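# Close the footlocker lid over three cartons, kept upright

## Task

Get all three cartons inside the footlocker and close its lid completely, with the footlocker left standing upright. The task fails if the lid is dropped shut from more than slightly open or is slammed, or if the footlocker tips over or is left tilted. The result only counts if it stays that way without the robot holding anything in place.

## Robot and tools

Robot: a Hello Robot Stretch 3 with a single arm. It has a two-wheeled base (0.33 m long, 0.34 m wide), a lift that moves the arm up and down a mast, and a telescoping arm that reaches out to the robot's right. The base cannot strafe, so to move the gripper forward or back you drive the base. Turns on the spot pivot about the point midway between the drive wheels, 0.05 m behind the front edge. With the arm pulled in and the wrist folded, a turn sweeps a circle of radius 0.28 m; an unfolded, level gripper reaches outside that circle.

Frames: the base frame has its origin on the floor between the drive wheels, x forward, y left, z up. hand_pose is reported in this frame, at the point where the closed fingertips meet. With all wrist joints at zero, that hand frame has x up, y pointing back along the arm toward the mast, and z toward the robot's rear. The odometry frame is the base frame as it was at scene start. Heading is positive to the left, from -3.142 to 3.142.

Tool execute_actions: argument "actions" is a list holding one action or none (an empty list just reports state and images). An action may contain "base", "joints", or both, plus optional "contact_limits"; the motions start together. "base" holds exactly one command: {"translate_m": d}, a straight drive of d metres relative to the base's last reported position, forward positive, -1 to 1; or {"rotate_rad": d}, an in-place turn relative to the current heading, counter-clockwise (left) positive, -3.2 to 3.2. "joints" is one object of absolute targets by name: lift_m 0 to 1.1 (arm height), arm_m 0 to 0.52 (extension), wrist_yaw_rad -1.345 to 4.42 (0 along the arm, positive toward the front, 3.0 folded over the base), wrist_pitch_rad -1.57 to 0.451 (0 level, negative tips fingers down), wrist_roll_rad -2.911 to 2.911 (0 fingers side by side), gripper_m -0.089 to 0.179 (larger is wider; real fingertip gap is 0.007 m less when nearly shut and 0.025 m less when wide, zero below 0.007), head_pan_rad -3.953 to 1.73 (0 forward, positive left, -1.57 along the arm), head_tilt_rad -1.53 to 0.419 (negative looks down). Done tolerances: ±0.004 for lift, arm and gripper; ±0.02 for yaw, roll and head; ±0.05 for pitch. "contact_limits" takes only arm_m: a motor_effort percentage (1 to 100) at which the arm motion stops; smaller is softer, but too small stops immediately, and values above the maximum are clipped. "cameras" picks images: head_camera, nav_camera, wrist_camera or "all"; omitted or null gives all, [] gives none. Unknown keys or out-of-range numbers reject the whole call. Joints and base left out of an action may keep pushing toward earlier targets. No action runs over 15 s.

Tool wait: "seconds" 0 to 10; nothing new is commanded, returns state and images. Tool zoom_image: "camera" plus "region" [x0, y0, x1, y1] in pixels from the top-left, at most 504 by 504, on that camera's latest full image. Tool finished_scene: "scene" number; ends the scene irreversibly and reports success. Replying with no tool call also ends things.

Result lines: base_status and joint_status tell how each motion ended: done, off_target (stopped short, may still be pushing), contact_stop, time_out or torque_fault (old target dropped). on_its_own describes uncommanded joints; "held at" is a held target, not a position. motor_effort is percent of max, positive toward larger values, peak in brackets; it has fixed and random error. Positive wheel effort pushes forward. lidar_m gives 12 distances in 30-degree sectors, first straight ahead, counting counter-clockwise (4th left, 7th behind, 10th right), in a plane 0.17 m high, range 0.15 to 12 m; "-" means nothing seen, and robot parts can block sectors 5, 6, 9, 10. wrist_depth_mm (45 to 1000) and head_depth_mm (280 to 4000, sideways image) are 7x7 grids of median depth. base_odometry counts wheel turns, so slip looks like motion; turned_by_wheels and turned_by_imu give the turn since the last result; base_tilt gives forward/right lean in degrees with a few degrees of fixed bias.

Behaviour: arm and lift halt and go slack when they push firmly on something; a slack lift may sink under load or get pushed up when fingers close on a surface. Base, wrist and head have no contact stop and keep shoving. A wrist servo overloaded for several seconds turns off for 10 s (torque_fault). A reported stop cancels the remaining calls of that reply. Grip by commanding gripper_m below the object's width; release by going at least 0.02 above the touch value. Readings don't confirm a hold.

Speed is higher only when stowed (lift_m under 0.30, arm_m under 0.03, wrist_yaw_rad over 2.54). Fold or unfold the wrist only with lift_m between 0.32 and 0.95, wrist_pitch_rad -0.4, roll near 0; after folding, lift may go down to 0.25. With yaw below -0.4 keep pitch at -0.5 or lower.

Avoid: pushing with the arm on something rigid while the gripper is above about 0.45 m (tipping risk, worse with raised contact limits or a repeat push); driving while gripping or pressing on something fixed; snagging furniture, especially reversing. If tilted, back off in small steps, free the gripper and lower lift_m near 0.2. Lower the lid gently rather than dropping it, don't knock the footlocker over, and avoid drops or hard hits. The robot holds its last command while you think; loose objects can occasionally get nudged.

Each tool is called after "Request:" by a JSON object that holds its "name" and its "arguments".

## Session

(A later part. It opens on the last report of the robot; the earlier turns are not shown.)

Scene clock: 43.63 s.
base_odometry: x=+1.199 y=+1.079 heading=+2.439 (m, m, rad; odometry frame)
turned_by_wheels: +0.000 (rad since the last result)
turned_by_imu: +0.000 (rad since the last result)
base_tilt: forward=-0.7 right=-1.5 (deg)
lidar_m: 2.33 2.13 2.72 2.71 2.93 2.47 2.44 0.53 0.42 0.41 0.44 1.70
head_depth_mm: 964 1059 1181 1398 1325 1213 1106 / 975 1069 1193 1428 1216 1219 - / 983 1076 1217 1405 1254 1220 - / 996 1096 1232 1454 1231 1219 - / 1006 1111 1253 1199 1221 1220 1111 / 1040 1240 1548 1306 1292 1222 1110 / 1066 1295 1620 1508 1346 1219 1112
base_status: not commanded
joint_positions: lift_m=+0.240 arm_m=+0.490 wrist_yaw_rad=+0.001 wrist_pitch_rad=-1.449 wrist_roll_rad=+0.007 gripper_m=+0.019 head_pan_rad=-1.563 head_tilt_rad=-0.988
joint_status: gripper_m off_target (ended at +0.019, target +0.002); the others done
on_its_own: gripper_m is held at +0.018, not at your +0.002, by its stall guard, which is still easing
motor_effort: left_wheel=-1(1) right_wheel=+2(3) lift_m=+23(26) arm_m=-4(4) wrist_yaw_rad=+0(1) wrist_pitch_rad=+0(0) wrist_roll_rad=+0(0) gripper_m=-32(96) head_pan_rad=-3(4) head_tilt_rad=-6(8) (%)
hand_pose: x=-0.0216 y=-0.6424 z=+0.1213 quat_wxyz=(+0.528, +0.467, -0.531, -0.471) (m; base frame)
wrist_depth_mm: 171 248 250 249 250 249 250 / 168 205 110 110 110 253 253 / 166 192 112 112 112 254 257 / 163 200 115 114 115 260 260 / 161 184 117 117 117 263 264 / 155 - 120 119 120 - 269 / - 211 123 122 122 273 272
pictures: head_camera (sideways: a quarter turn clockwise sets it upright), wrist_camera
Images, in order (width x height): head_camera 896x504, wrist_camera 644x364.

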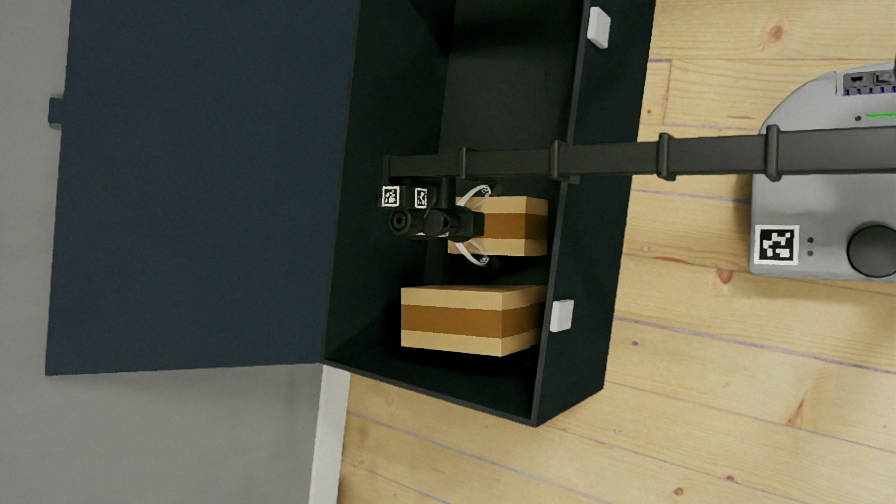

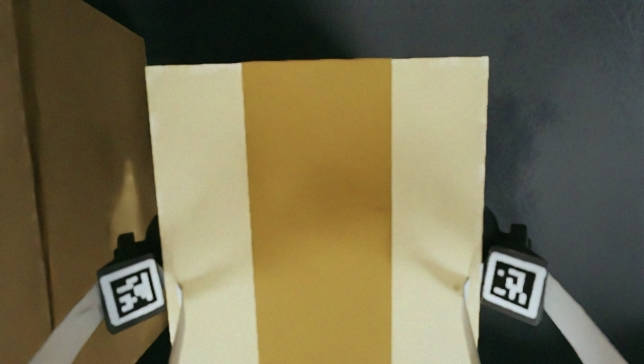

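Request:
{"name": "execute_actions", "arguments": {"actions": [{"joints":{"lift_m":0.213}}], "cameras": []}}

Request:
{"name": "execute_actions", "arguments": {"actions": [{"joints":{"gripper_m":0.15}}], "cameras": []}}

Request:
{"name": "execute_actions", "arguments": {"actions": [{"joints":{"lift_m":0.5}}], "cameras": []}}

Request:
{"name": "execute_actions", "arguments": {"actions": [{"base":{"rotate_rad":-0.08},"joints":{"lift_m":0.68,"arm_m":0.3,"gripper_m":0.09,"head_tilt_rad":-0.75}}], "cameras": []}}

Request:
{"name": "execute_actions", "arguments": {"actions": [{"base":{"translate_m":-0.04},"joints":{"wrist_pitch_rad":-0.1}}]}}

Scene clock: 45.10 s.
base_odometry: x=+1.199 y=+1.079 heading=+2.439 (m, m, rad; odometry frame)
turned_by_wheels: +0.000 (rad since the last result)
turned_by_imu: +0.000 (rad since the last result)
base_tilt: forward=-0.6 right=-1.5 (deg)
lidar_m: 2.32 2.13 2.72 2.70 2.93 2.47 2.44 0.53 0.42 0.41 0.44 1.69
head_depth_mm: 969 1056 1182 1415 1319 1216 1102 / 969 1069 1195 1432 1211 1213 - / 980 1086 1214 1426 1278 1217 - / 997 1104 1235 1429 1235 1223 - / 1012 1112 1257 1206 1218 1220 1107 / 1045 1244 1553 1297 1292 1218 1111 / 1065 1293 1610 1510 1347 1220 1109
base_status: not commanded
joint_positions: lift_m=+0.213 arm_m=+0.490 wrist_yaw_rad=+0.001 wrist_pitch_rad=-1.452 wrist_roll_rad=+0.007 gripper_m=+0.027 head_pan_rad=-1.563 head_tilt_rad=-0.988
joint_status: all done
on_its_own: gripper_m is held at +0.025, not at your +0.002, by its stall guard, which is still easing
motor_effort: left_wheel=-2(2) right_wheel=+3(3) lift_m=+15(25) arm_m=-3(4) wrist_yaw_rad=+0(1) wrist_pitch_rad=+1(1) wrist_roll_rad=+0(0) gripper_m=-40(42) head_pan_rad=-4(4) head_tilt_rad=-7(7) (%)
hand_pose: x=-0.0216 y=-0.6417 z=+0.0948 quat_wxyz=(+0.527, +0.468, -0.530, -0.471) (m; base frame)
wrist_depth_mm: 170 226 225 226 226 225 225 / 168 208 113 113 113 229 229 / 165 203 114 114 114 231 232 / 163 199 116 116 116 234 235 / 161 184 118 117 118 237 239 / 155 - 120 119 119 - 243 / - 212 121 121 121 247 246
pictures: none
No camera images: the call's "cameras" was empty. Leave "cameras" out to get every camera's image.

Scene clock: 46.83 s.
base_odometry: x=+1.199 y=+1.079 heading=+2.439 (m, m, rad; odometry frame)
turned_by_wheels: +0.000 (rad since the last result)
turned_by_imu: +0.000 (rad since the last result)
base_tilt: forward=-0.7 right=-1.5 (deg)
lidar_m: 2.33 2.12 2.72 2.71 2.91 2.48 2.44 0.53 0.41 0.41 0.44 1.69
head_depth_mm: 965 1050 1177 1404 1325 1215 1110 / 973 1072 1195 1435 1216 1215 - / 986 1081 1213 1418 1272 1214 - / 994 1100 1233 1441 1238 1219 - / 1008 1114 1248 1207 1217 1219 1112 / 1039 1241 1551 1306 1295 1223 1115 / 1067 1292 1616 1505 1347 1218 1112
base_status: not commanded
joint_positions: lift_m=+0.213 arm_m=+0.490 wrist_yaw_rad=+0.001 wrist_pitch_rad=-1.452 wrist_roll_rad=+0.007 gripper_m=+0.150 head_pan_rad=-1.563 head_tilt_rad=-0.988
joint_status: all done
motor_effort: left_wheel=-1(1) right_wheel=+2(4) lift_m=+18(18) arm_m=-3(3) wrist_yaw_rad=+0(0) wrist_pitch_rad=+1(1) wrist_roll_rad=+0(0) gripper_m=+0(79) head_pan_rad=-3(4) head_tilt_rad=-7(6) (%)
hand_pose: x=-0.0216 y=-0.6417 z=+0.0946 quat_wxyz=(+0.527, +0.468, -0.530, -0.471) (m; base frame)
wrist_depth_mm: 170 224 225 225 224 225 225 / 168 206 112 112 112 227 227 / 166 202 114 113 113 232 231 / 163 198 115 115 115 234 234 / 161 183 117 117 117 118 239 / 154 119 119 118 118 119 242 / - 198 121 120 121 245 244
pictures: none
No camera images: the call's "cameras" was empty. Leave "cameras" out to get every camera's image.

Scene clock: 50.27 s.
base_odometry: x=+1.199 y=+1.079 heading=+2.439 (m, m, rad; odometry frame)
turned_by_wheels: +0.000 (rad since the last result)
turned_by_imu: +0.000 (rad since the last result)
base_tilt: forward=-0.7 right=-1.6 (deg)
lidar_m: 2.33 2.13 2.73 2.71 2.93 2.48 2.44 0.53 0.41 0.41 0.44 1.70
head_depth_mm: 964 1056 1187 1414 1324 1217 1106 / 977 1068 1193 1424 1260 - - / 982 1080 - 1431 1268 1234 - / 996 1102 1225 1427 1240 1214 - / 1012 1116 1253 1202 1216 1224 1112 / 1040 1237 1553 1303 1290 1221 1114 / 1067 1296 1609 1514 1357 1220 1113
base_status: not commanded
joint_positions: lift_m=+0.500 arm_m=+0.490 wrist_yaw_rad=+0.001 wrist_pitch_rad=-1.452 wrist_roll_rad=+0.007 gripper_m=+0.150 head_pan_rad=-1.563 head_tilt_rad=-0.988
joint_status: all done
motor_effort: left_wheel=-1(1) right_wheel=+3(2) lift_m=+25(25) arm_m=-4(3) wrist_yaw_rad=+0(0) wrist_pitch_rad=+1(1) wrist_roll_rad=+0(0) gripper_m=+1(0) head_pan_rad=-3(5) head_tilt_rad=-7(8) (%)
hand_pose: x=-0.0216 y=-0.6417 z=+0.3812 quat_wxyz=(+0.527, +0.468, -0.530, -0.471) (m; base frame)
wrist_depth_mm: 350 468 499 471 441 413 387 / 279 279 507 511 509 509 514 / 282 281 472 402 516 525 518 / 286 285 450 405 527 530 528 / 293 290 436 410 532 537 535 / 345 - 539 549 547 - 539 / 394 437 464 483 497 521 515
pictures: none
No camera images: the call's "cameras" was empty. Leave "cameras" out to get every camera's image.

Scene clock: 52.90 s.
base_odometry: x=+1.199 y=+1.079 heading=+2.359 (m, m, rad; odometry frame)
turned_by_wheels: -0.080 (rad since the last result)
turned_by_imu: -0.081 (rad since the last result)
base_tilt: forward=-0.7 right=-1.5 (deg)
lidar_m: 2.32 2.12 2.77 2.71 2.84 2.51 2.44 0.57 0.42 0.41 0.43 1.54
head_depth_mm: 894 1022 1122 1199 1337 1295 - / 897 1028 1129 1186 - 1272 1113 / 906 1039 1128 - 1424 1298 1115 / 915 1043 1137 1210 1394 1208 1126 / 918 1048 1137 1231 1356 1143 1133 / 923 1065 1156 1266 1222 1108 1134 / 929 1067 1246 1509 1537 1259 1153
base_status: done
joint_positions: lift_m=+0.680 arm_m=+0.300 wrist_yaw_rad=+0.001 wrist_pitch_rad=-1.452 wrist_roll_rad=+0.007 gripper_m=+0.090 head_pan_rad=-1.563 head_tilt_rad=-0.754
joint_status: all done
motor_effort: left_wheel=+2(5) right_wheel=-3(7) lift_m=+25(28) arm_m=-4(5) wrist_yaw_rad=+0(0) wrist_pitch_rad=+1(1) wrist_roll_rad=+0(0) gripper_m=+0(79) head_pan_rad=-3(4) head_tilt_rad=+3(26) (%)
hand_pose: x=-0.0216 y=-0.4517 z=+0.5612 quat_wxyz=(+0.527, +0.468, -0.530, -0.471) (m; base frame)
wrist_depth_mm: 429 453 606 679 684 678 542 / 430 456 570 576 690 689 539 / 429 517 711 699 707 694 547 / 433 589 708 705 718 709 520 / 739 753 745 752 747 745 747 / 744 753 748 756 745 770 748 / 771 775 762 - 775 775 761
pictures: none
No camera images: the call's "cameras" was empty. Leave "cameras" out to get every camera's image.

Scene clock: 54.97 s.
base_odometry: x=+1.227 y=+1.051 heading=+2.359 (m, m, rad; odometry frame)
turned_by_wheels: +0.000 (rad since the last result)
turned_by_imu: +0.000 (rad since the last result)
base_tilt: forward=-0.6 right=-1.6 (deg)
lidar_m: 2.37 2.16 2.78 2.71 2.84 2.47 2.40 0.57 0.42 0.41 0.43 1.54
head_depth_mm: 896 1018 1120 1208 1295 1254 - / 898 1023 1128 1181 - 1273 1117 / 907 1035 1123 - 1418 1295 1115 / 908 1039 1137 1227 1410 1227 1127 / 916 1048 1142 1226 1407 1246 1136 / 924 1055 1154 1235 1266 1098 1135 / 929 1065 1247 1497 1500 1052 1149
base_status: done
joint_positions: lift_m=+0.680 arm_m=+0.300 wrist_yaw_rad=+0.001 wrist_pitch_rad=-0.123 wrist_roll_rad=+0.007 gripper_m=+0.090 head_pan_rad=-1.563 head_tilt_rad=-0.754
joint_status: all done
motor_effort: left_wheel=+3(3) right_wheel=-3(9) lift_m=+25(25) arm_m=-4(4) wrist_yaw_rad=+0(1) wrist_pitch_rad=+9(9) wrist_roll_rad=+0(0) gripper_m=+0(0) head_pan_rad=-5(3) head_tilt_rad=+2(2) (%)
hand_pose: x=-0.0213 y=-0.6966 z=+0.7631 quat_wxyz=(+0.703, +0.044, -0.708, -0.044) (m; base frame)
wrist_depth_mm: 476 467 466 464 464 460 455 / 499 498 491 487 486 476 477 / 525 508 508 502 498 490 490 / 551 498 495 490 489 486 484 / 587 496 490 482 485 474 479 / 615 490 481 482 477 471 473 / 655 479 477 475 471 468 465
pictures: head_camera (sideways: a quarter turn clockwise sets it upright), nav_camera (sideways: a quarter turn counterclockwise sets it upright), wrist_camera
Images, in order (width x height): head_camera 896x504, nav_camera 672x504, wrist_camera 644x364.

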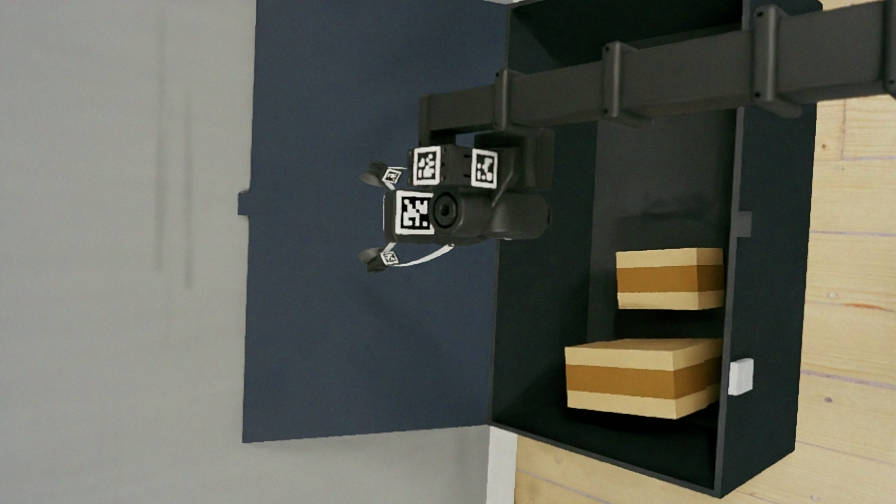

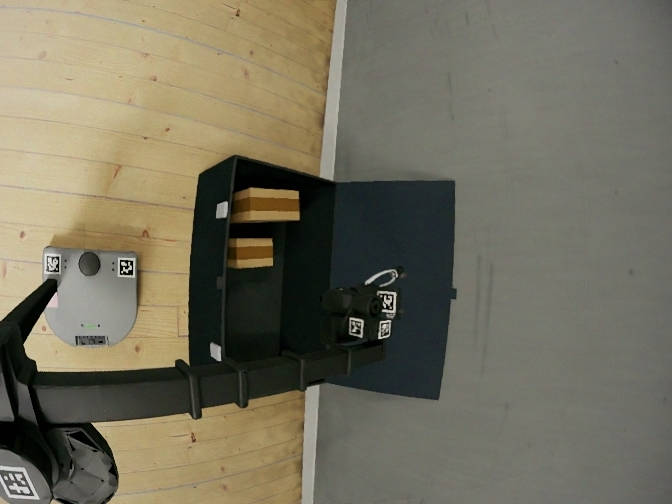

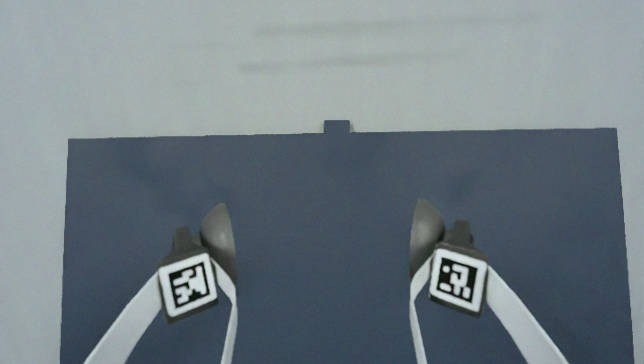

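Request:
{"name": "execute_actions", "arguments": {"actions": [{"base":{"translate_m":0.84},"joints":{"wrist_pitch_rad":0.02,"arm_m":0,"lift_m":0.47}}], "cameras": []}}

Request:
{"name": "execute_actions", "arguments": {"actions": [{"base":{"rotate_rad":-1.595},"joints":{"wrist_roll_rad":0.4,"head_tilt_rad":-1.0}}], "cameras": []}}

Request:
{"name": "execute_actions", "arguments": {"actions": [{"base":{"translate_m":0.93}}]}}

Scene clock: 65.03 s.
base_odometry: x=+0.631 y=+1.643 heading=+2.360 (m, m, rad; odometry frame)
turned_by_wheels: +0.000 (rad since the last result)
turned_by_imu: +0.005 (rad since the last result)
base_tilt: forward=-0.6 right=-1.4 (deg)
lidar_m: 1.52 1.45 2.25 2.67 2.82 3.34 3.24 0.64 0.68 1.08 1.14 1.57
head_depth_mm: 919 1046 1212 1445 1529 1321 1152 / 923 1053 1229 1456 1540 1321 1152 / 930 1063 1228 1483 1543 1316 1176 / 935 1068 1247 1497 1528 1313 1155 / 939 1082 1255 1512 1539 1315 1153 / 949 1088 1277 1522 1541 1316 1160 / 956 1096 1286 1545 1536 1316 1157
base_status: done
joint_positions: lift_m=+0.470 arm_m=+0.003 wrist_yaw_rad=+0.001 wrist_pitch_rad=-0.002 wrist_roll_rad=+0.007 gripper_m=+0.090 head_pan_rad=-1.563 head_tilt_rad=-0.754
joint_status: all done
joint sent to its limit — the command would take arm_m past its lower limit, so that joint was sent only as far as its limit.
motor_effort: left_wheel=+2(6) right_wheel=-3(5) lift_m=+18(23) arm_m=-4(4) wrist_yaw_rad=+0(0) wrist_pitch_rad=+8(10) wrist_roll_rad=+0(0) gripper_m=-1(0) head_pan_rad=-4(4) head_tilt_rad=+1(3) (%)
hand_pose: x=-0.0213 y=-0.4042 z=+0.5842 quat_wxyz=(+0.705, +0.001, -0.709, -0.001) (m; base frame)
wrist_depth_mm: 799 789 799 795 786 770 770 / 828 829 810 807 805 791 753 / 868 875 841 838 840 813 722 / 888 874 864 863 850 844 696 / 929 929 895 914 887 876 678 / 946 945 942 925 911 912 661 / 973 975 942 945 938 937 592
pictures: none
No camera images: the call's "cameras" was empty. Leave "cameras" out to get every camera's image.

Scene clock: 68.50 s.
base_odometry: x=+0.631 y=+1.643 heading=+0.765 (m, m, rad; odometry frame)
turned_by_wheels: -1.595 (rad since the last result)
turned_by_imu: -1.618 (rad since the last result)
base_tilt: forward=-0.7 right=-1.6 (deg)
lidar_m: 1.08 1.12 1.54 1.52 1.45 2.17 2.67 2.79 3.37 3.24 0.64 0.66
head_depth_mm: 2340 1993 1725 1507 1354 1221 1106 / 2389 1984 1714 1508 1342 1247 - / 2380 1996 1717 1509 1369 - - / 2354 1997 1727 1503 1365 1221 - / 2376 1988 1730 1518 1355 1222 1109 / 2369 1997 1663 1520 1352 1216 1112 / 2369 1589 1597 1248 1308 1218 1113
base_status: done
joint_positions: lift_m=+0.470 arm_m=+0.003 wrist_yaw_rad=+0.001 wrist_pitch_rad=-0.002 wrist_roll_rad=+0.395 gripper_m=+0.090 head_pan_rad=-1.563 head_tilt_rad=-0.987
joint_status: all done
motor_effort: left_wheel=+3(6) right_wheel=-4(7) lift_m=+18(18) arm_m=-4(4) wrist_yaw_rad=+0(0) wrist_pitch_rad=+9(9) wrist_roll_rad=+3(3) gripper_m=+1(0) head_pan_rad=-5(2) head_tilt_rad=-8(31) (%)
hand_pose: x=-0.0213 y=-0.4042 z=+0.5841 quat_wxyz=(+0.555, +0.001, -0.832, -0.001) (m; base frame)
wrist_depth_mm: - - - - - - - / - - - - - - - / - - - - - - - / - - - - - - - / - - - - - - 975 / - - - - - 931 807 / 974 - 972 - 908 783 694
pictures: none
No camera images: the call's "cameras" was empty. Leave "cameras" out to get every camera's image.

Scene clock: 78.77 s.
base_odometry: x=+1.302 y=+2.287 heading=+0.765 (m, m, rad; odometry frame)
turned_by_wheels: +0.000 (rad since the last result)
turned_by_imu: +0.006 (rad since the last result)
base_tilt: forward=-0.7 right=-1.5 (deg)
lidar_m: - 0.15 0.21 0.58 1.58 2.17 3.59 0.66 0.48 0.47 0.21 0.15
head_depth_mm: 2366 1997 1589 1440 1180 1215 1112 / 2385 1981 1656 1334 1190 1252 - / 2337 2000 1616 1466 1200 - - / 2182 1114 997 938 1360 1226 - / 924 838 769 933 1132 1131 1085 / 547 562 579 597 612 628 645 / 387 394 403 411 419 426 433
base_status: done
joint_positions: lift_m=+0.470 arm_m=+0.003 wrist_yaw_rad=+0.001 wrist_pitch_rad=-0.002 wrist_roll_rad=+0.395 gripper_m=+0.090 head_pan_rad=-1.563 head_tilt_rad=-0.987
joint_status: not commanded
motor_effort: left_wheel=+2(7) right_wheel=-3(4) lift_m=+18(18) arm_m=-4(4) wrist_yaw_rad=-1(1) wrist_pitch_rad=+9(9) wrist_roll_rad=+3(3) gripper_m=+0(0) head_pan_rad=-4(3) head_tilt_rad=-8(7) (%)
hand_pose: x=-0.0213 y=-0.4042 z=+0.5841 quat_wxyz=(+0.555, +0.001, -0.832, -0.001) (m; base frame)
wrist_depth_mm: 304 472 - - - - - / 246 380 829 - - - - / 224 273 493 - - - - / 238 228 330 725 - - 694 / 222 276 278 427 - - 748 / 209 251 243 301 498 896 770 / 198 263 381 261 365 764 418
pictures: head_camera (sideways: a quarter turn clockwise sets it upright), nav_camera (sideways: a quarter turn counterclockwise sets it upright), wrist_camera
Images, in order (width x height): head_camera 896x504, nav_camera 672x504, wrist_camera 644x364.

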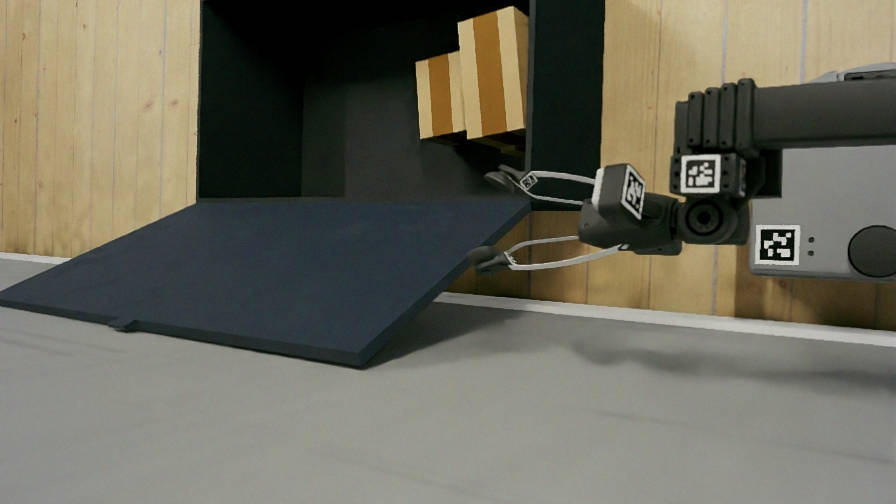

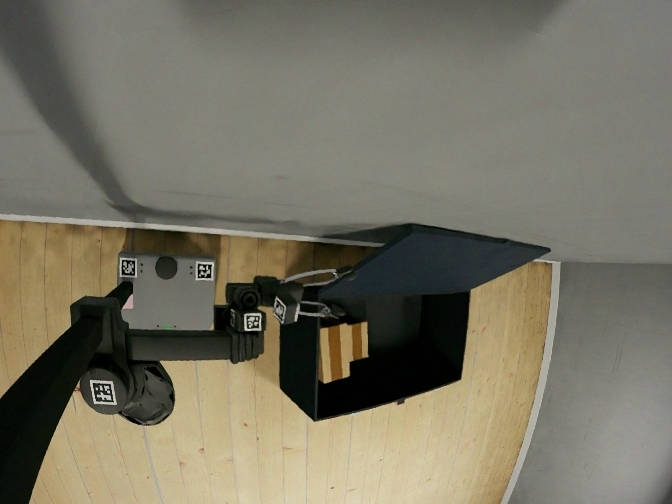

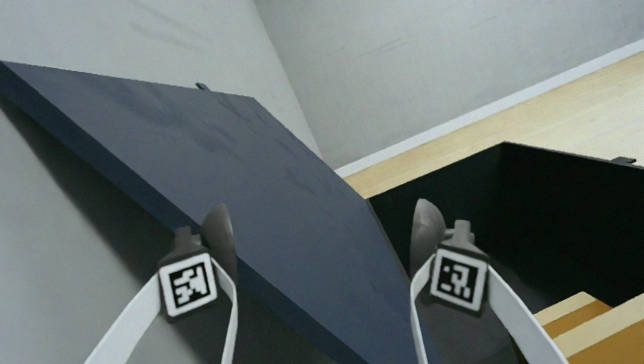

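Request:
{"name": "execute_actions", "arguments": {"actions": [{"base":{"translate_m":0.05},"joints":{"wrist_roll_rad":-0.4,"lift_m":0.42,"gripper_m":0.07,"arm_m":0.03}}], "cameras": ["head_camera","wrist_camera"]}}

Scene clock: 80.80 s.
base_odometry: x=+1.338 y=+2.321 heading=+0.765 (m, m, rad; odometry frame)
turned_by_wheels: +0.000 (rad since the last result)
turned_by_imu: +0.000 (rad since the last result)
base_tilt: forward=-0.7 right=-1.5 (deg)
lidar_m: - - 0.15 0.38 1.58 2.18 3.64 0.66 0.48 0.36 0.15 -
head_depth_mm: 2382 1977 1619 1346 1176 1219 1110 / 2362 1991 1657 1431 1196 1234 - / 2362 1511 1222 1080 1291 - - / 1091 954 849 1331 1360 1223 - / 606 633 667 701 738 774 819 / 356 367 378 388 400 411 420 / - - 298 296 302 309 303
base_status: done
joint_positions: lift_m=+0.420 arm_m=+0.030 wrist_yaw_rad=+0.001 wrist_pitch_rad=-0.002 wrist_roll_rad=-0.395 gripper_m=+0.070 head_pan_rad=-1.563 head_tilt_rad=-0.987
joint_status: all done
motor_effort: left_wheel=+2(6) right_wheel=-3(4) lift_m=+18(23) arm_m=+2(6) wrist_yaw_rad=+0(1) wrist_pitch_rad=+8(9) wrist_roll_rad=-2(4) gripper_m=-1(71) head_pan_rad=-4(4) head_tilt_rad=-6(7) (%)
hand_pose: x=-0.0212 y=-0.4309 z=+0.5343 quat_wxyz=(+0.832, +0.001, -0.554, -0.001) (m; base frame)
wrist_depth_mm: 117 152 263 951 - - - / 126 168 316 - - - - / 137 187 385 992 - - - / 146 212 492 - - - - / 158 242 - - - - - / 175 264 - - - - - / 196 297 824 661 - 866 -
pictures: head_camera (sideways: a quarter turn clockwise sets it upright), wrist_camera
Images, in order (width x height): head_camera 896x504, wrist_camera 644x364.

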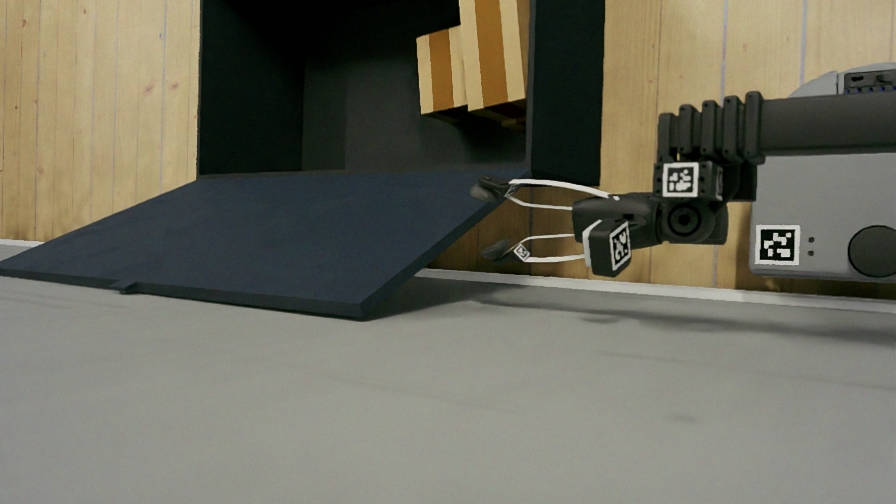

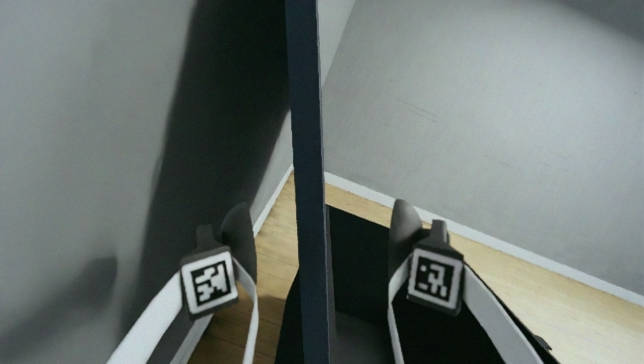

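Request:
{"name": "execute_actions", "arguments": {"actions": [{"joints":{"arm_m":0.115}}], "cameras": []}}

Request:
{"name": "execute_actions", "arguments": {"actions": [{"base":{"translate_m":-0.02},"joints":{"wrist_roll_rad":-0.2,"lift_m":0.57,"gripper_m":0.04}}], "cameras": ["head_camera","wrist_camera"]}}

Scene clock: 82.97 s.
base_odometry: x=+1.338 y=+2.321 heading=+0.765 (m, m, rad; odometry frame)
turned_by_wheels: +0.000 (rad since the last result)
turned_by_imu: +0.000 (rad since the last result)
base_tilt: forward=-0.7 right=-1.4 (deg)
lidar_m: - - 0.15 0.39 1.58 2.18 3.66 0.66 0.48 0.36 0.15 -
head_depth_mm: 2366 1980 1633 1341 1177 1220 1112 / 2383 1983 1666 1427 1188 1232 - / 2397 1512 1226 1058 1126 1212 - / 1090 955 847 1327 1310 1213 - / 604 635 666 699 736 775 820 / 356 367 377 389 400 410 421 / - - 298 296 302 308 303
base_status: not commanded
joint_positions: lift_m=+0.420 arm_m=+0.115 wrist_yaw_rad=+0.001 wrist_pitch_rad=-0.002 wrist_roll_rad=-0.395 gripper_m=+0.070 head_pan_rad=-1.563 head_tilt_rad=-0.987
joint_status: all done
motor_effort: left_wheel=+2(2) right_wheel=-3(3) lift_m=+18(18) arm_m=+2(5) wrist_yaw_rad=+0(0) wrist_pitch_rad=+9(8) wrist_roll_rad=-2(2) gripper_m=+0(1) head_pan_rad=-3(4) head_tilt_rad=-8(7) (%)
hand_pose: x=-0.0212 y=-0.5159 z=+0.5343 quat_wxyz=(+0.832, +0.001, -0.554, -0.001) (m; base frame)
wrist_depth_mm: 116 151 237 940 - - - / 125 167 278 - - - - / 136 186 334 360 - - - / 147 210 461 167 - - - / 158 241 - 113 - - - / 174 264 - 117 993 - - / 195 294 821 122 - 855 -
pictures: none
No camera images: the call's "cameras" was empty. Leave "cameras" out to get every camera's image.

Scene clock: 85.17 s.
base_odometry: x=+1.324 y=+2.308 heading=+0.765 (m, m, rad; odometry frame)
turned_by_wheels: +0.000 (rad since the last result)
turned_by_imu: +0.000 (rad since the last result)
base_tilt: forward=-0.7 right=-1.7 (deg)
lidar_m: - 0.15 0.17 0.46 1.58 2.17 3.63 0.66 0.48 0.44 0.16 0.15
head_depth_mm: 2359 1982 1623 1360 1179 1218 1110 / 2386 1978 1651 1359 - - - / 2371 1516 1610 1435 - 1228 - / 1656 1382 1495 1470 1333 1215 - / 732 770 805 850 892 935 996 / 431 443 456 470 484 497 509 / 314 315 319 325 331 337 343
base_status: done
joint_positions: lift_m=+0.570 arm_m=+0.115 wrist_yaw_rad=+0.009 wrist_pitch_rad=-0.010 wrist_roll_rad=-0.207 gripper_m=+0.040 head_pan_rad=-1.563 head_tilt_rad=-0.987
joint_status: all done
motor_effort: left_wheel=+4(7) right_wheel=-7(19) lift_m=+25(26) arm_m=+2(2) wrist_yaw_rad=-6(16) wrist_pitch_rad=+11(18) wrist_roll_rad=+4(7) gripper_m=-1(82) head_pan_rad=-4(5) head_tilt_rad=-7(8) (%)
hand_pose: x=-0.0190 y=-0.5157 z=+0.6820 quat_wxyz=(+0.777, +0.007, -0.630, +0.000) (m; base frame)
wrist_depth_mm: 150 203 370 99 - - - / 156 214 401 103 - - - / 162 228 445 106 - - - / 169 240 500 110 - - - / 176 253 430 113 - - - / 184 267 - 118 - - - / 192 264 821 123 - 881 -
pictures: head_camera (sideways: a quarter turn clockwise sets it upright), wrist_camera
Images, in order (width x height): head_camera 896x504, wrist_camera 644x364.

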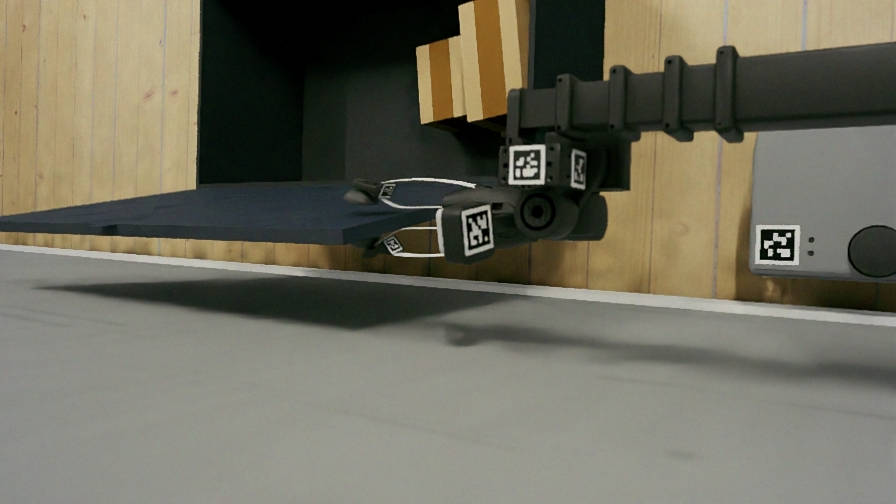

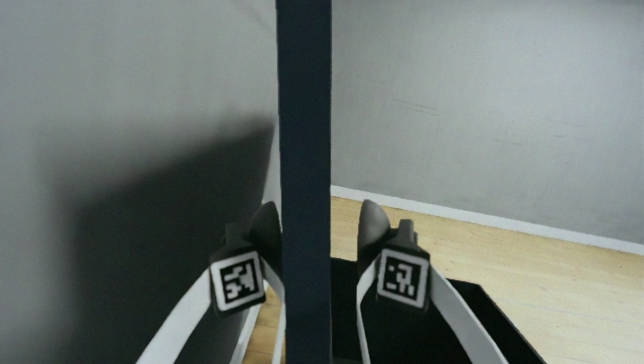

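Request:
{"name": "execute_actions", "arguments": {"actions": [{"base":{"translate_m":-0.1},"joints":{"wrist_roll_rad":0.05,"lift_m":0.575,"gripper_m":0.021}}], "cameras": ["wrist_camera"]}}

Request:
{"name": "execute_actions", "arguments": {"actions": [{"base":{"translate_m":-0.1},"joints":{"wrist_roll_rad":0.38,"lift_m":0.548}}], "cameras": ["wrist_camera"]}}

Request:
{"name": "execute_actions", "arguments": {"actions": [{"base":{"translate_m":-0.09},"joints":{"wrist_roll_rad":0.7,"lift_m":0.494}}], "cameras": ["head_camera","wrist_camera"]}}

Scene clock: 87.63 s.
base_odometry: x=+1.252 y=+2.238 heading=+0.765 (m, m, rad; odometry frame)
turned_by_wheels: +0.000 (rad since the last result)
turned_by_imu: -0.001 (rad since the last result)
base_tilt: forward=-0.6 right=-1.5 (deg)
lidar_m: 0.22 0.22 0.31 0.87 1.58 2.14 3.54 3.71 0.48 0.46 0.30 0.22
head_depth_mm: 2357 1970 1438 1330 1246 1213 1112 / 2380 1991 1648 1346 - - - / 2312 1518 1602 1455 - 1226 - / 2287 1891 1655 1458 1331 1219 - / 1380 1453 1514 1463 1332 1218 1108 / 809 838 863 883 909 935 957 / 574 587 598 611 622 634 642
base_status: done
joint_positions: lift_m=+0.575 arm_m=+0.115 wrist_yaw_rad=+0.000 wrist_pitch_rad=+0.002 wrist_roll_rad=+0.046 gripper_m=+0.021 head_pan_rad=-1.563 head_tilt_rad=-0.987
joint_status: all done
motor_effort: left_wheel=+2(3) right_wheel=-1(11) lift_m=+24(26) arm_m=+2(2) wrist_yaw_rad=+0(6) wrist_pitch_rad=+7(11) wrist_roll_rad=+2(3) gripper_m=-3(73) head_pan_rad=-3(5) head_tilt_rad=-7(7) (%)
hand_pose: x=-0.0214 y=-0.5160 z=+0.6900 quat_wxyz=(+0.691, +0.000, -0.723, +0.000) (m; base frame)
wrist_depth_mm: 312 455 925 100 - - - / 309 446 880 103 - - - / 307 438 870 106 - - - / 304 426 851 110 - - - / 298 425 717 112 - - - / 295 417 626 117 - - - / 293 396 873 122 - 746 -
pictures: wrist_camera
Images, in order (width x height): wrist_camera 644x364.

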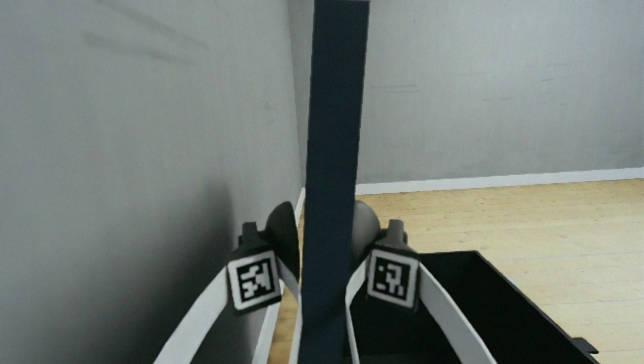

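Scene clock: 89.63 s.
base_odometry: x=+1.180 y=+2.169 heading=+0.765 (m, m, rad; odometry frame)
turned_by_wheels: +0.000 (rad since the last result)
turned_by_imu: -0.001 (rad since the last result)
base_tilt: forward=-0.7 right=-1.4 (deg)
lidar_m: 0.32 0.33 0.45 1.26 1.58 2.05 3.43 3.59 0.48 0.46 0.45 0.33
head_depth_mm: 2360 1988 1683 1267 1305 1212 1104 / 2353 2010 1605 1449 1179 - - / 1112 907 770 1340 - 1223 - / 2355 1132 963 911 1290 1216 - / 2027 1905 1654 1464 1333 1223 1111 / 1195 1232 1274 1304 1287 1202 1111 / 842 863 882 896 914 933 945
base_status: done
joint_positions: lift_m=+0.548 arm_m=+0.115 wrist_yaw_rad=-0.006 wrist_pitch_rad=-0.015 wrist_roll_rad=+0.376 gripper_m=+0.021 head_pan_rad=-1.563 head_tilt_rad=-0.987
joint_status: all done
motor_effort: left_wheel=+1(3) right_wheel=+2(6) lift_m=+19(20) arm_m=+2(2) wrist_yaw_rad=+5(4) wrist_pitch_rad=+13(13) wrist_roll_rad=+2(4) gripper_m=-4(4) head_pan_rad=-4(4) head_tilt_rad=-7(7) (%)
hand_pose: x=-0.0229 y=-0.5155 z=+0.6589 quat_wxyz=(+0.563, +0.002, -0.827, -0.008) (m; base frame)
wrist_depth_mm: 561 903 - 100 - - - / 517 787 - 102 - - - / 481 707 - 106 - - - / 447 625 - 110 - - - / 416 574 899 113 971 917 - / 394 525 704 117 - 906 576 / 371 476 774 443 965 824 553
pictures: wrist_camera
Images, in order (width x height): wrist_camera 644x364.

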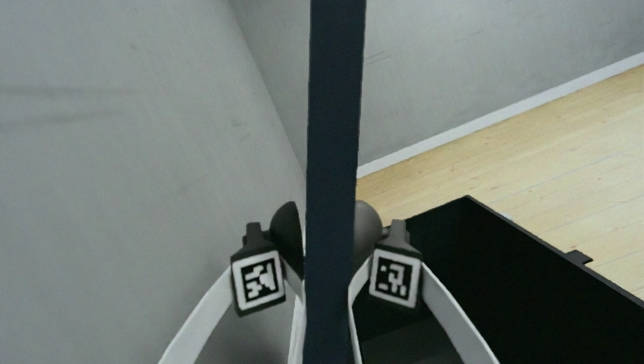

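Scene clock: 91.50 s.
base_odometry: x=+1.115 y=+2.107 heading=+0.765 (m, m, rad; odometry frame)
turned_by_wheels: +0.000 (rad since the last result)
turned_by_imu: -0.001 (rad since the last result)
base_tilt: forward=-0.6 right=-1.4 (deg)
lidar_m: 0.41 0.42 0.58 1.52 1.58 1.98 3.33 3.48 0.48 0.46 0.48 0.42
head_depth_mm: 2366 1971 1714 1507 1352 1209 1102 / 2377 1988 1613 1378 1311 - - / 2296 989 845 1157 - 1223 - / 2363 1133 965 919 1253 1219 - / 2278 1902 1160 995 1225 1223 1111 / 1542 1594 1602 1484 1357 1224 1111 / 1089 1111 1133 1157 1182 1171 1095
base_status: done
joint_positions: lift_m=+0.494 arm_m=+0.115 wrist_yaw_rad=-0.012 wrist_pitch_rad=-0.027 wrist_roll_rad=+0.697 gripper_m=+0.021 head_pan_rad=-1.563 head_tilt_rad=-0.987
joint_status: all done
motor_effort: left_wheel=+1(5) right_wheel=+2(6) lift_m=+20(20) arm_m=+2(2) wrist_yaw_rad=+9(12) wrist_pitch_rad=+18(18) wrist_roll_rad=+2(4) gripper_m=-5(5) head_pan_rad=-3(3) head_tilt_rad=-8(7) (%)
hand_pose: x=-0.0245 y=-0.5152 z=+0.6017 quat_wxyz=(+0.423, +0.000, -0.906, -0.015) (m; base frame)
wrist_depth_mm: - - - 100 - - - / 898 - - 103 - - - / 757 - - - - - - / 657 880 - 111 942 766 907 / 567 741 - 113 974 870 448 / 506 637 812 118 - 829 587 / 457 561 800 124 889 716 597
pictures: head_camera (sideways: a quarter turn clockwise sets it upright), wrist_camera
Images, in order (width x height): head_camera 896x504, wrist_camera 644x364.

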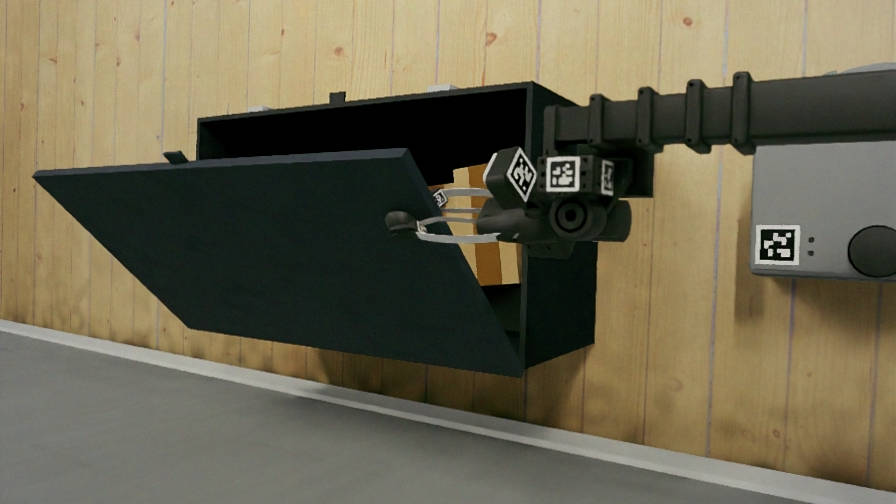

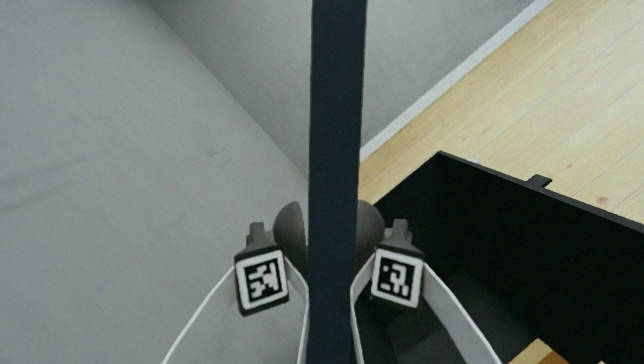

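Request:
{"name": "execute_actions", "arguments": {"actions": [{"base":{"translate_m":-0.08},"joints":{"wrist_roll_rad":1.03,"lift_m":0.42}}], "cameras": []}}

Request:
{"name": "execute_actions", "arguments": {"actions": [{"base":{"translate_m":-0.055},"joints":{"wrist_roll_rad":1.3,"lift_m":0.34}}], "cameras": []}}

Request:
{"name": "execute_actions", "arguments": {"actions": [{"base":{"translate_m":-0.012},"joints":{"wrist_roll_rad":1.43,"lift_m":0.29}}], "cameras": ["head_camera","wrist_camera"]}}

Scene clock: 93.77 s.
base_odometry: x=+1.057 y=+2.051 heading=+0.765 (m, m, rad; odometry frame)
turned_by_wheels: +0.000 (rad since the last result)
turned_by_imu: +0.000 (rad since the last result)
base_tilt: forward=-0.7 right=-1.5 (deg)
lidar_m: 0.49 0.51 0.70 1.52 1.59 1.91 3.25 3.42 0.48 0.46 0.48 0.50
head_depth_mm: 2369 2001 1710 1509 1355 1222 1110 / 2379 1981 1710 1504 1359 1237 - / 2389 1171 982 903 - 1221 - / 2370 1214 1036 938 1216 1223 - / 2377 1348 1134 997 1223 1215 1115 / 1871 1852 1633 1080 1296 1214 1109 / 1304 1336 1364 1390 1309 1226 1109
base_status: done
joint_positions: lift_m=+0.420 arm_m=+0.115 wrist_yaw_rad=-0.009 wrist_pitch_rad=-0.040 wrist_roll_rad=+1.028 gripper_m=+0.021 head_pan_rad=-1.563 head_tilt_rad=-0.987
joint_status: all done
motor_effort: left_wheel=+1(6) right_wheel=+1(6) lift_m=+21(20) arm_m=+2(2) wrist_yaw_rad=+7(15) wrist_pitch_rad=+23(23) wrist_roll_rad=+1(4) gripper_m=-6(6) head_pan_rad=-5(3) head_tilt_rad=-8(8) (%)
hand_pose: x=-0.0237 y=-0.5147 z=+0.5242 quat_wxyz=(+0.268, +0.001, -0.963, -0.021) (m; base frame)
wrist_depth_mm: - - - - - - 913 / - - - 104 - - 812 / - - - 108 927 898 698 / 997 - - 162 943 764 326 / 802 982 - 115 964 790 570 / 677 804 966 119 - 719 529 / 586 661 817 126 796 489 296
pictures: none
No camera images: the call's "cameras" was empty. Leave "cameras" out to get every camera's image.

Scene clock: 95.33 s.
base_odometry: x=+1.017 y=+2.013 heading=+0.765 (m, m, rad; odometry frame)
turned_by_wheels: +0.000 (rad since the last result)
turned_by_imu: +0.000 (rad since the last result)
base_tilt: forward=-0.7 right=-1.5 (deg)
lidar_m: 0.54 0.56 0.77 1.52 1.59 1.86 3.21 3.35 3.36 0.47 0.48 0.56
head_depth_mm: 2372 1975 1719 1509 1341 1219 1108 / 2345 2002 1718 1513 1353 1212 - / 2387 1898 1150 1019 1332 1200 - / 2351 1318 1129 1004 1203 1223 - / 2380 1365 1172 1028 1231 1218 1111 / 2077 1874 1228 1066 1243 1219 1112 / 1461 1488 1516 1437 1328 1217 1109
base_status: done
joint_positions: lift_m=+0.340 arm_m=+0.115 wrist_yaw_rad=-0.002 wrist_pitch_rad=-0.045 wrist_roll_rad=+1.298 gripper_m=+0.021 head_pan_rad=-1.563 head_tilt_rad=-0.987
joint_status: all done
motor_effort: left_wheel=+1(3) right_wheel=-1(6) lift_m=+21(23) arm_m=+2(2) wrist_yaw_rad=+1(8) wrist_pitch_rad=+25(25) wrist_roll_rad=+1(5) gripper_m=-6(7) head_pan_rad=-3(4) head_tilt_rad=-7(7) (%)
hand_pose: x=-0.0219 y=-0.5146 z=+0.4428 quat_wxyz=(+0.136, +0.002, -0.990, -0.023) (m; base frame)
wrist_depth_mm: - - - - - 901 600 / - - - - - 854 574 / - - - 109 911 268 179 / - - - 112 953 708 480 / - - - 115 953 647 478 / 894 - - 120 - 318 135 / 741 811 882 126 733 268 132
pictures: none
No camera images: the call's "cameras" was empty. Leave "cameras" out to get every camera's image.

Scene clock: 96.60 s.
base_odometry: x=+1.009 y=+2.005 heading=+0.765 (m, m, rad; odometry frame)
turned_by_wheels: +0.000 (rad since the last result)
turned_by_imu: +0.000 (rad since the last result)
base_tilt: forward=-0.6 right=-1.5 (deg)
lidar_m: 0.55 0.58 0.79 1.52 1.58 1.85 3.19 3.33 3.37 0.47 0.48 0.58
head_depth_mm: 2367 1968 1712 1498 1348 1217 1105 / 2351 1996 1717 1507 1345 1217 - / 2345 1939 1354 1066 1322 1199 - / 2391 1377 1185 1049 1206 1223 - / 2364 1399 1215 1064 1222 1220 1113 / 2110 1835 1229 1079 1244 1220 1112 / 1498 1523 1541 1434 1328 1223 1107
base_status: done
joint_positions: lift_m=+0.290 arm_m=+0.115 wrist_yaw_rad=-0.010 wrist_pitch_rad=-0.045 wrist_roll_rad=+1.426 gripper_m=+0.021 head_pan_rad=-1.563 head_tilt_rad=-0.987
joint_status: all done
motor_effort: left_wheel=+0(5) right_wheel=+3(8) lift_m=+22(24) arm_m=+2(2) wrist_yaw_rad=+7(8) wrist_pitch_rad=+24(24) wrist_roll_rad=+2(4) gripper_m=-6(6) head_pan_rad=-3(4) head_tilt_rad=-7(7) (%)
hand_pose: x=-0.0239 y=-0.5146 z=+0.3928 quat_wxyz=(+0.072, -0.003, -0.997, -0.023) (m; base frame)
wrist_depth_mm: - - - - - 736 489 / - - - - - 712 487 / - - - 109 917 120 113 / - - - 113 922 117 116 / - - - 115 895 120 121 / - - - 119 - 124 125 / 857 897 928 125 675 127 129
pictures: head_camera (sideways: a quarter turn clockwise sets it upright), wrist_camera
Images, in order (width x height): head_camera 896x504, wrist_camera 644x364.

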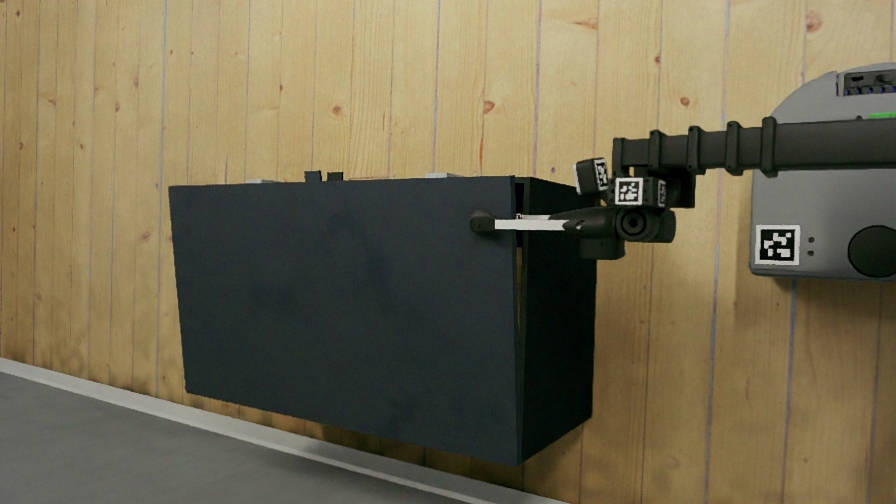

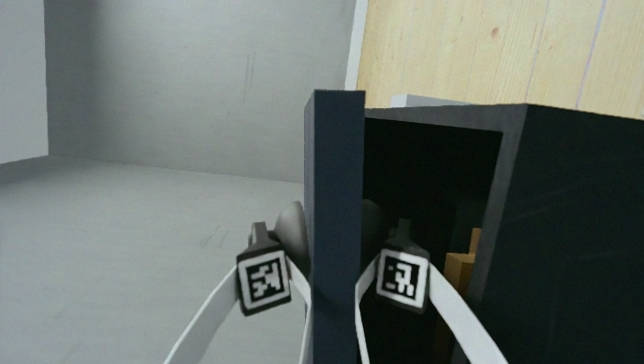

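Request:
{"name": "execute_actions", "arguments": {"actions": [{"joints":{"arm_m":0.072,"lift_m":0.283,"wrist_roll_rad":1.48}}], "cameras": ["wrist_camera"]}}

Scene clock: 98.20 s.
base_odometry: x=+1.009 y=+2.005 heading=+0.765 (m, m, rad; odometry frame)
turned_by_wheels: +0.000 (rad since the last result)
turned_by_imu: +0.000 (rad since the last result)
base_tilt: forward=-0.7 right=-1.4 (deg)
lidar_m: 0.55 0.58 0.79 1.52 1.58 1.85 3.18 3.34 3.36 0.46 0.48 0.57
head_depth_mm: 2365 1970 1705 1509 1347 1217 1108 / 2373 1983 1708 1508 1348 1221 - / 2346 1987 1278 1093 1320 - - / 2360 1395 1203 1066 1215 1213 - / 2363 1420 1215 1071 1228 1218 1112 / 2099 1855 1234 1082 1244 1222 1112 / 1492 1517 1537 1437 1337 1222 1109
base_status: not commanded
joint_positions: lift_m=+0.283 arm_m=+0.072 wrist_yaw_rad=-0.004 wrist_pitch_rad=-0.046 wrist_roll_rad=+1.479 gripper_m=+0.021 head_pan_rad=-1.563 head_tilt_rad=-0.987
joint_status: all done
motor_effort: left_wheel=+2(2) right_wheel=-1(4) lift_m=+22(24) arm_m=-4(3) wrist_yaw_rad=+3(8) wrist_pitch_rad=+25(25) wrist_roll_rad=+0(4) gripper_m=-8(8) head_pan_rad=-3(3) head_tilt_rad=-7(7) (%)
hand_pose: x=-0.0225 y=-0.4721 z=+0.3856 quat_wxyz=(+0.046, -0.001, -0.999, -0.024) (m; base frame)
wrist_depth_mm: - - - - - 685 468 / - - - - - 642 468 / - - - 241 960 154 157 / - - - 247 962 159 162 / - - - 162 164 165 168 / - - - 168 799 171 174 / 888 937 946 269 177 177 181
pictures: wrist_camera
Images, in order (width x height): wrist_camera 644x364.

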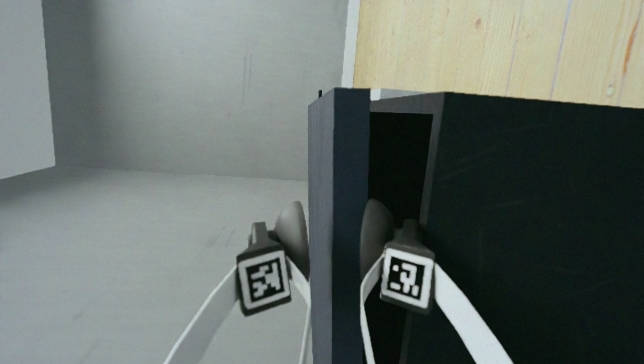

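Request:
{"name": "execute_actions", "arguments": {"actions": [{"joints":{"lift_m":0.265,"wrist_roll_rad":1.52}}], "cameras": ["wrist_camera"]}}

Scene clock: 99.53 s.
base_odometry: x=+1.009 y=+2.005 heading=+0.765 (m, m, rad; odometry frame)
turned_by_wheels: +0.000 (rad since the last result)
turned_by_imu: +0.000 (rad since the last result)
base_tilt: forward=-0.6 right=-1.5 (deg)
lidar_m: 0.55 0.58 0.79 1.52 1.58 1.85 3.20 3.34 3.36 0.46 0.48 0.57
head_depth_mm: 2364 1982 1726 1512 1347 1222 1108 / 2377 1997 1718 1511 1347 1213 - / 2368 1975 1278 1095 1313 - - / 2378 1396 1211 1064 1218 1215 - / 2389 1412 1222 1075 1231 1223 1109 / 2107 1857 1230 1088 1245 1222 1113 / 1492 1523 1540 1445 1330 1219 1113
base_status: not commanded
joint_positions: lift_m=+0.265 arm_m=+0.072 wrist_yaw_rad=-0.010 wrist_pitch_rad=-0.017 wrist_roll_rad=+1.513 gripper_m=+0.021 head_pan_rad=-1.563 head_tilt_rad=-0.987
joint_status: all done
motor_effort: left_wheel=+1(1) right_wheel=+1(1) lift_m=+19(21) arm_m=-2(4) wrist_yaw_rad=+7(8) wrist_pitch_rad=+14(25) wrist_roll_rad=+3(4) gripper_m=-1(8) head_pan_rad=-4(4) head_tilt_rad=-8(6) (%)
hand_pose: x=-0.0238 y=-0.4729 z=+0.3753 quat_wxyz=(+0.029, -0.005, -1.000, -0.009) (m; base frame)
wrist_depth_mm: - - - - - 687 463 / - - - - - 637 442 / - - - 935 153 151 152 / - - - 972 157 156 157 / - - - 160 161 161 162 / - - - 166 165 166 168 / 931 957 978 664 173 173 173
pictures: wrist_camera
Images, in order (width x height): wrist_camera 644x364.

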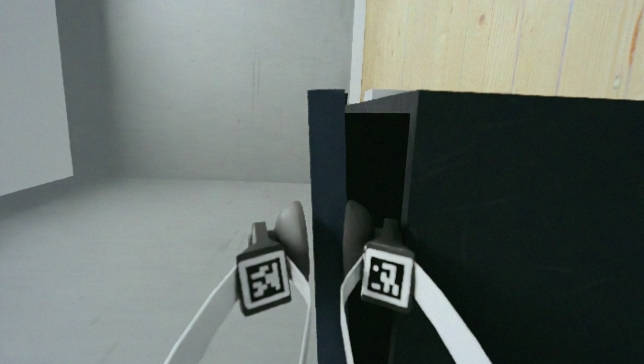

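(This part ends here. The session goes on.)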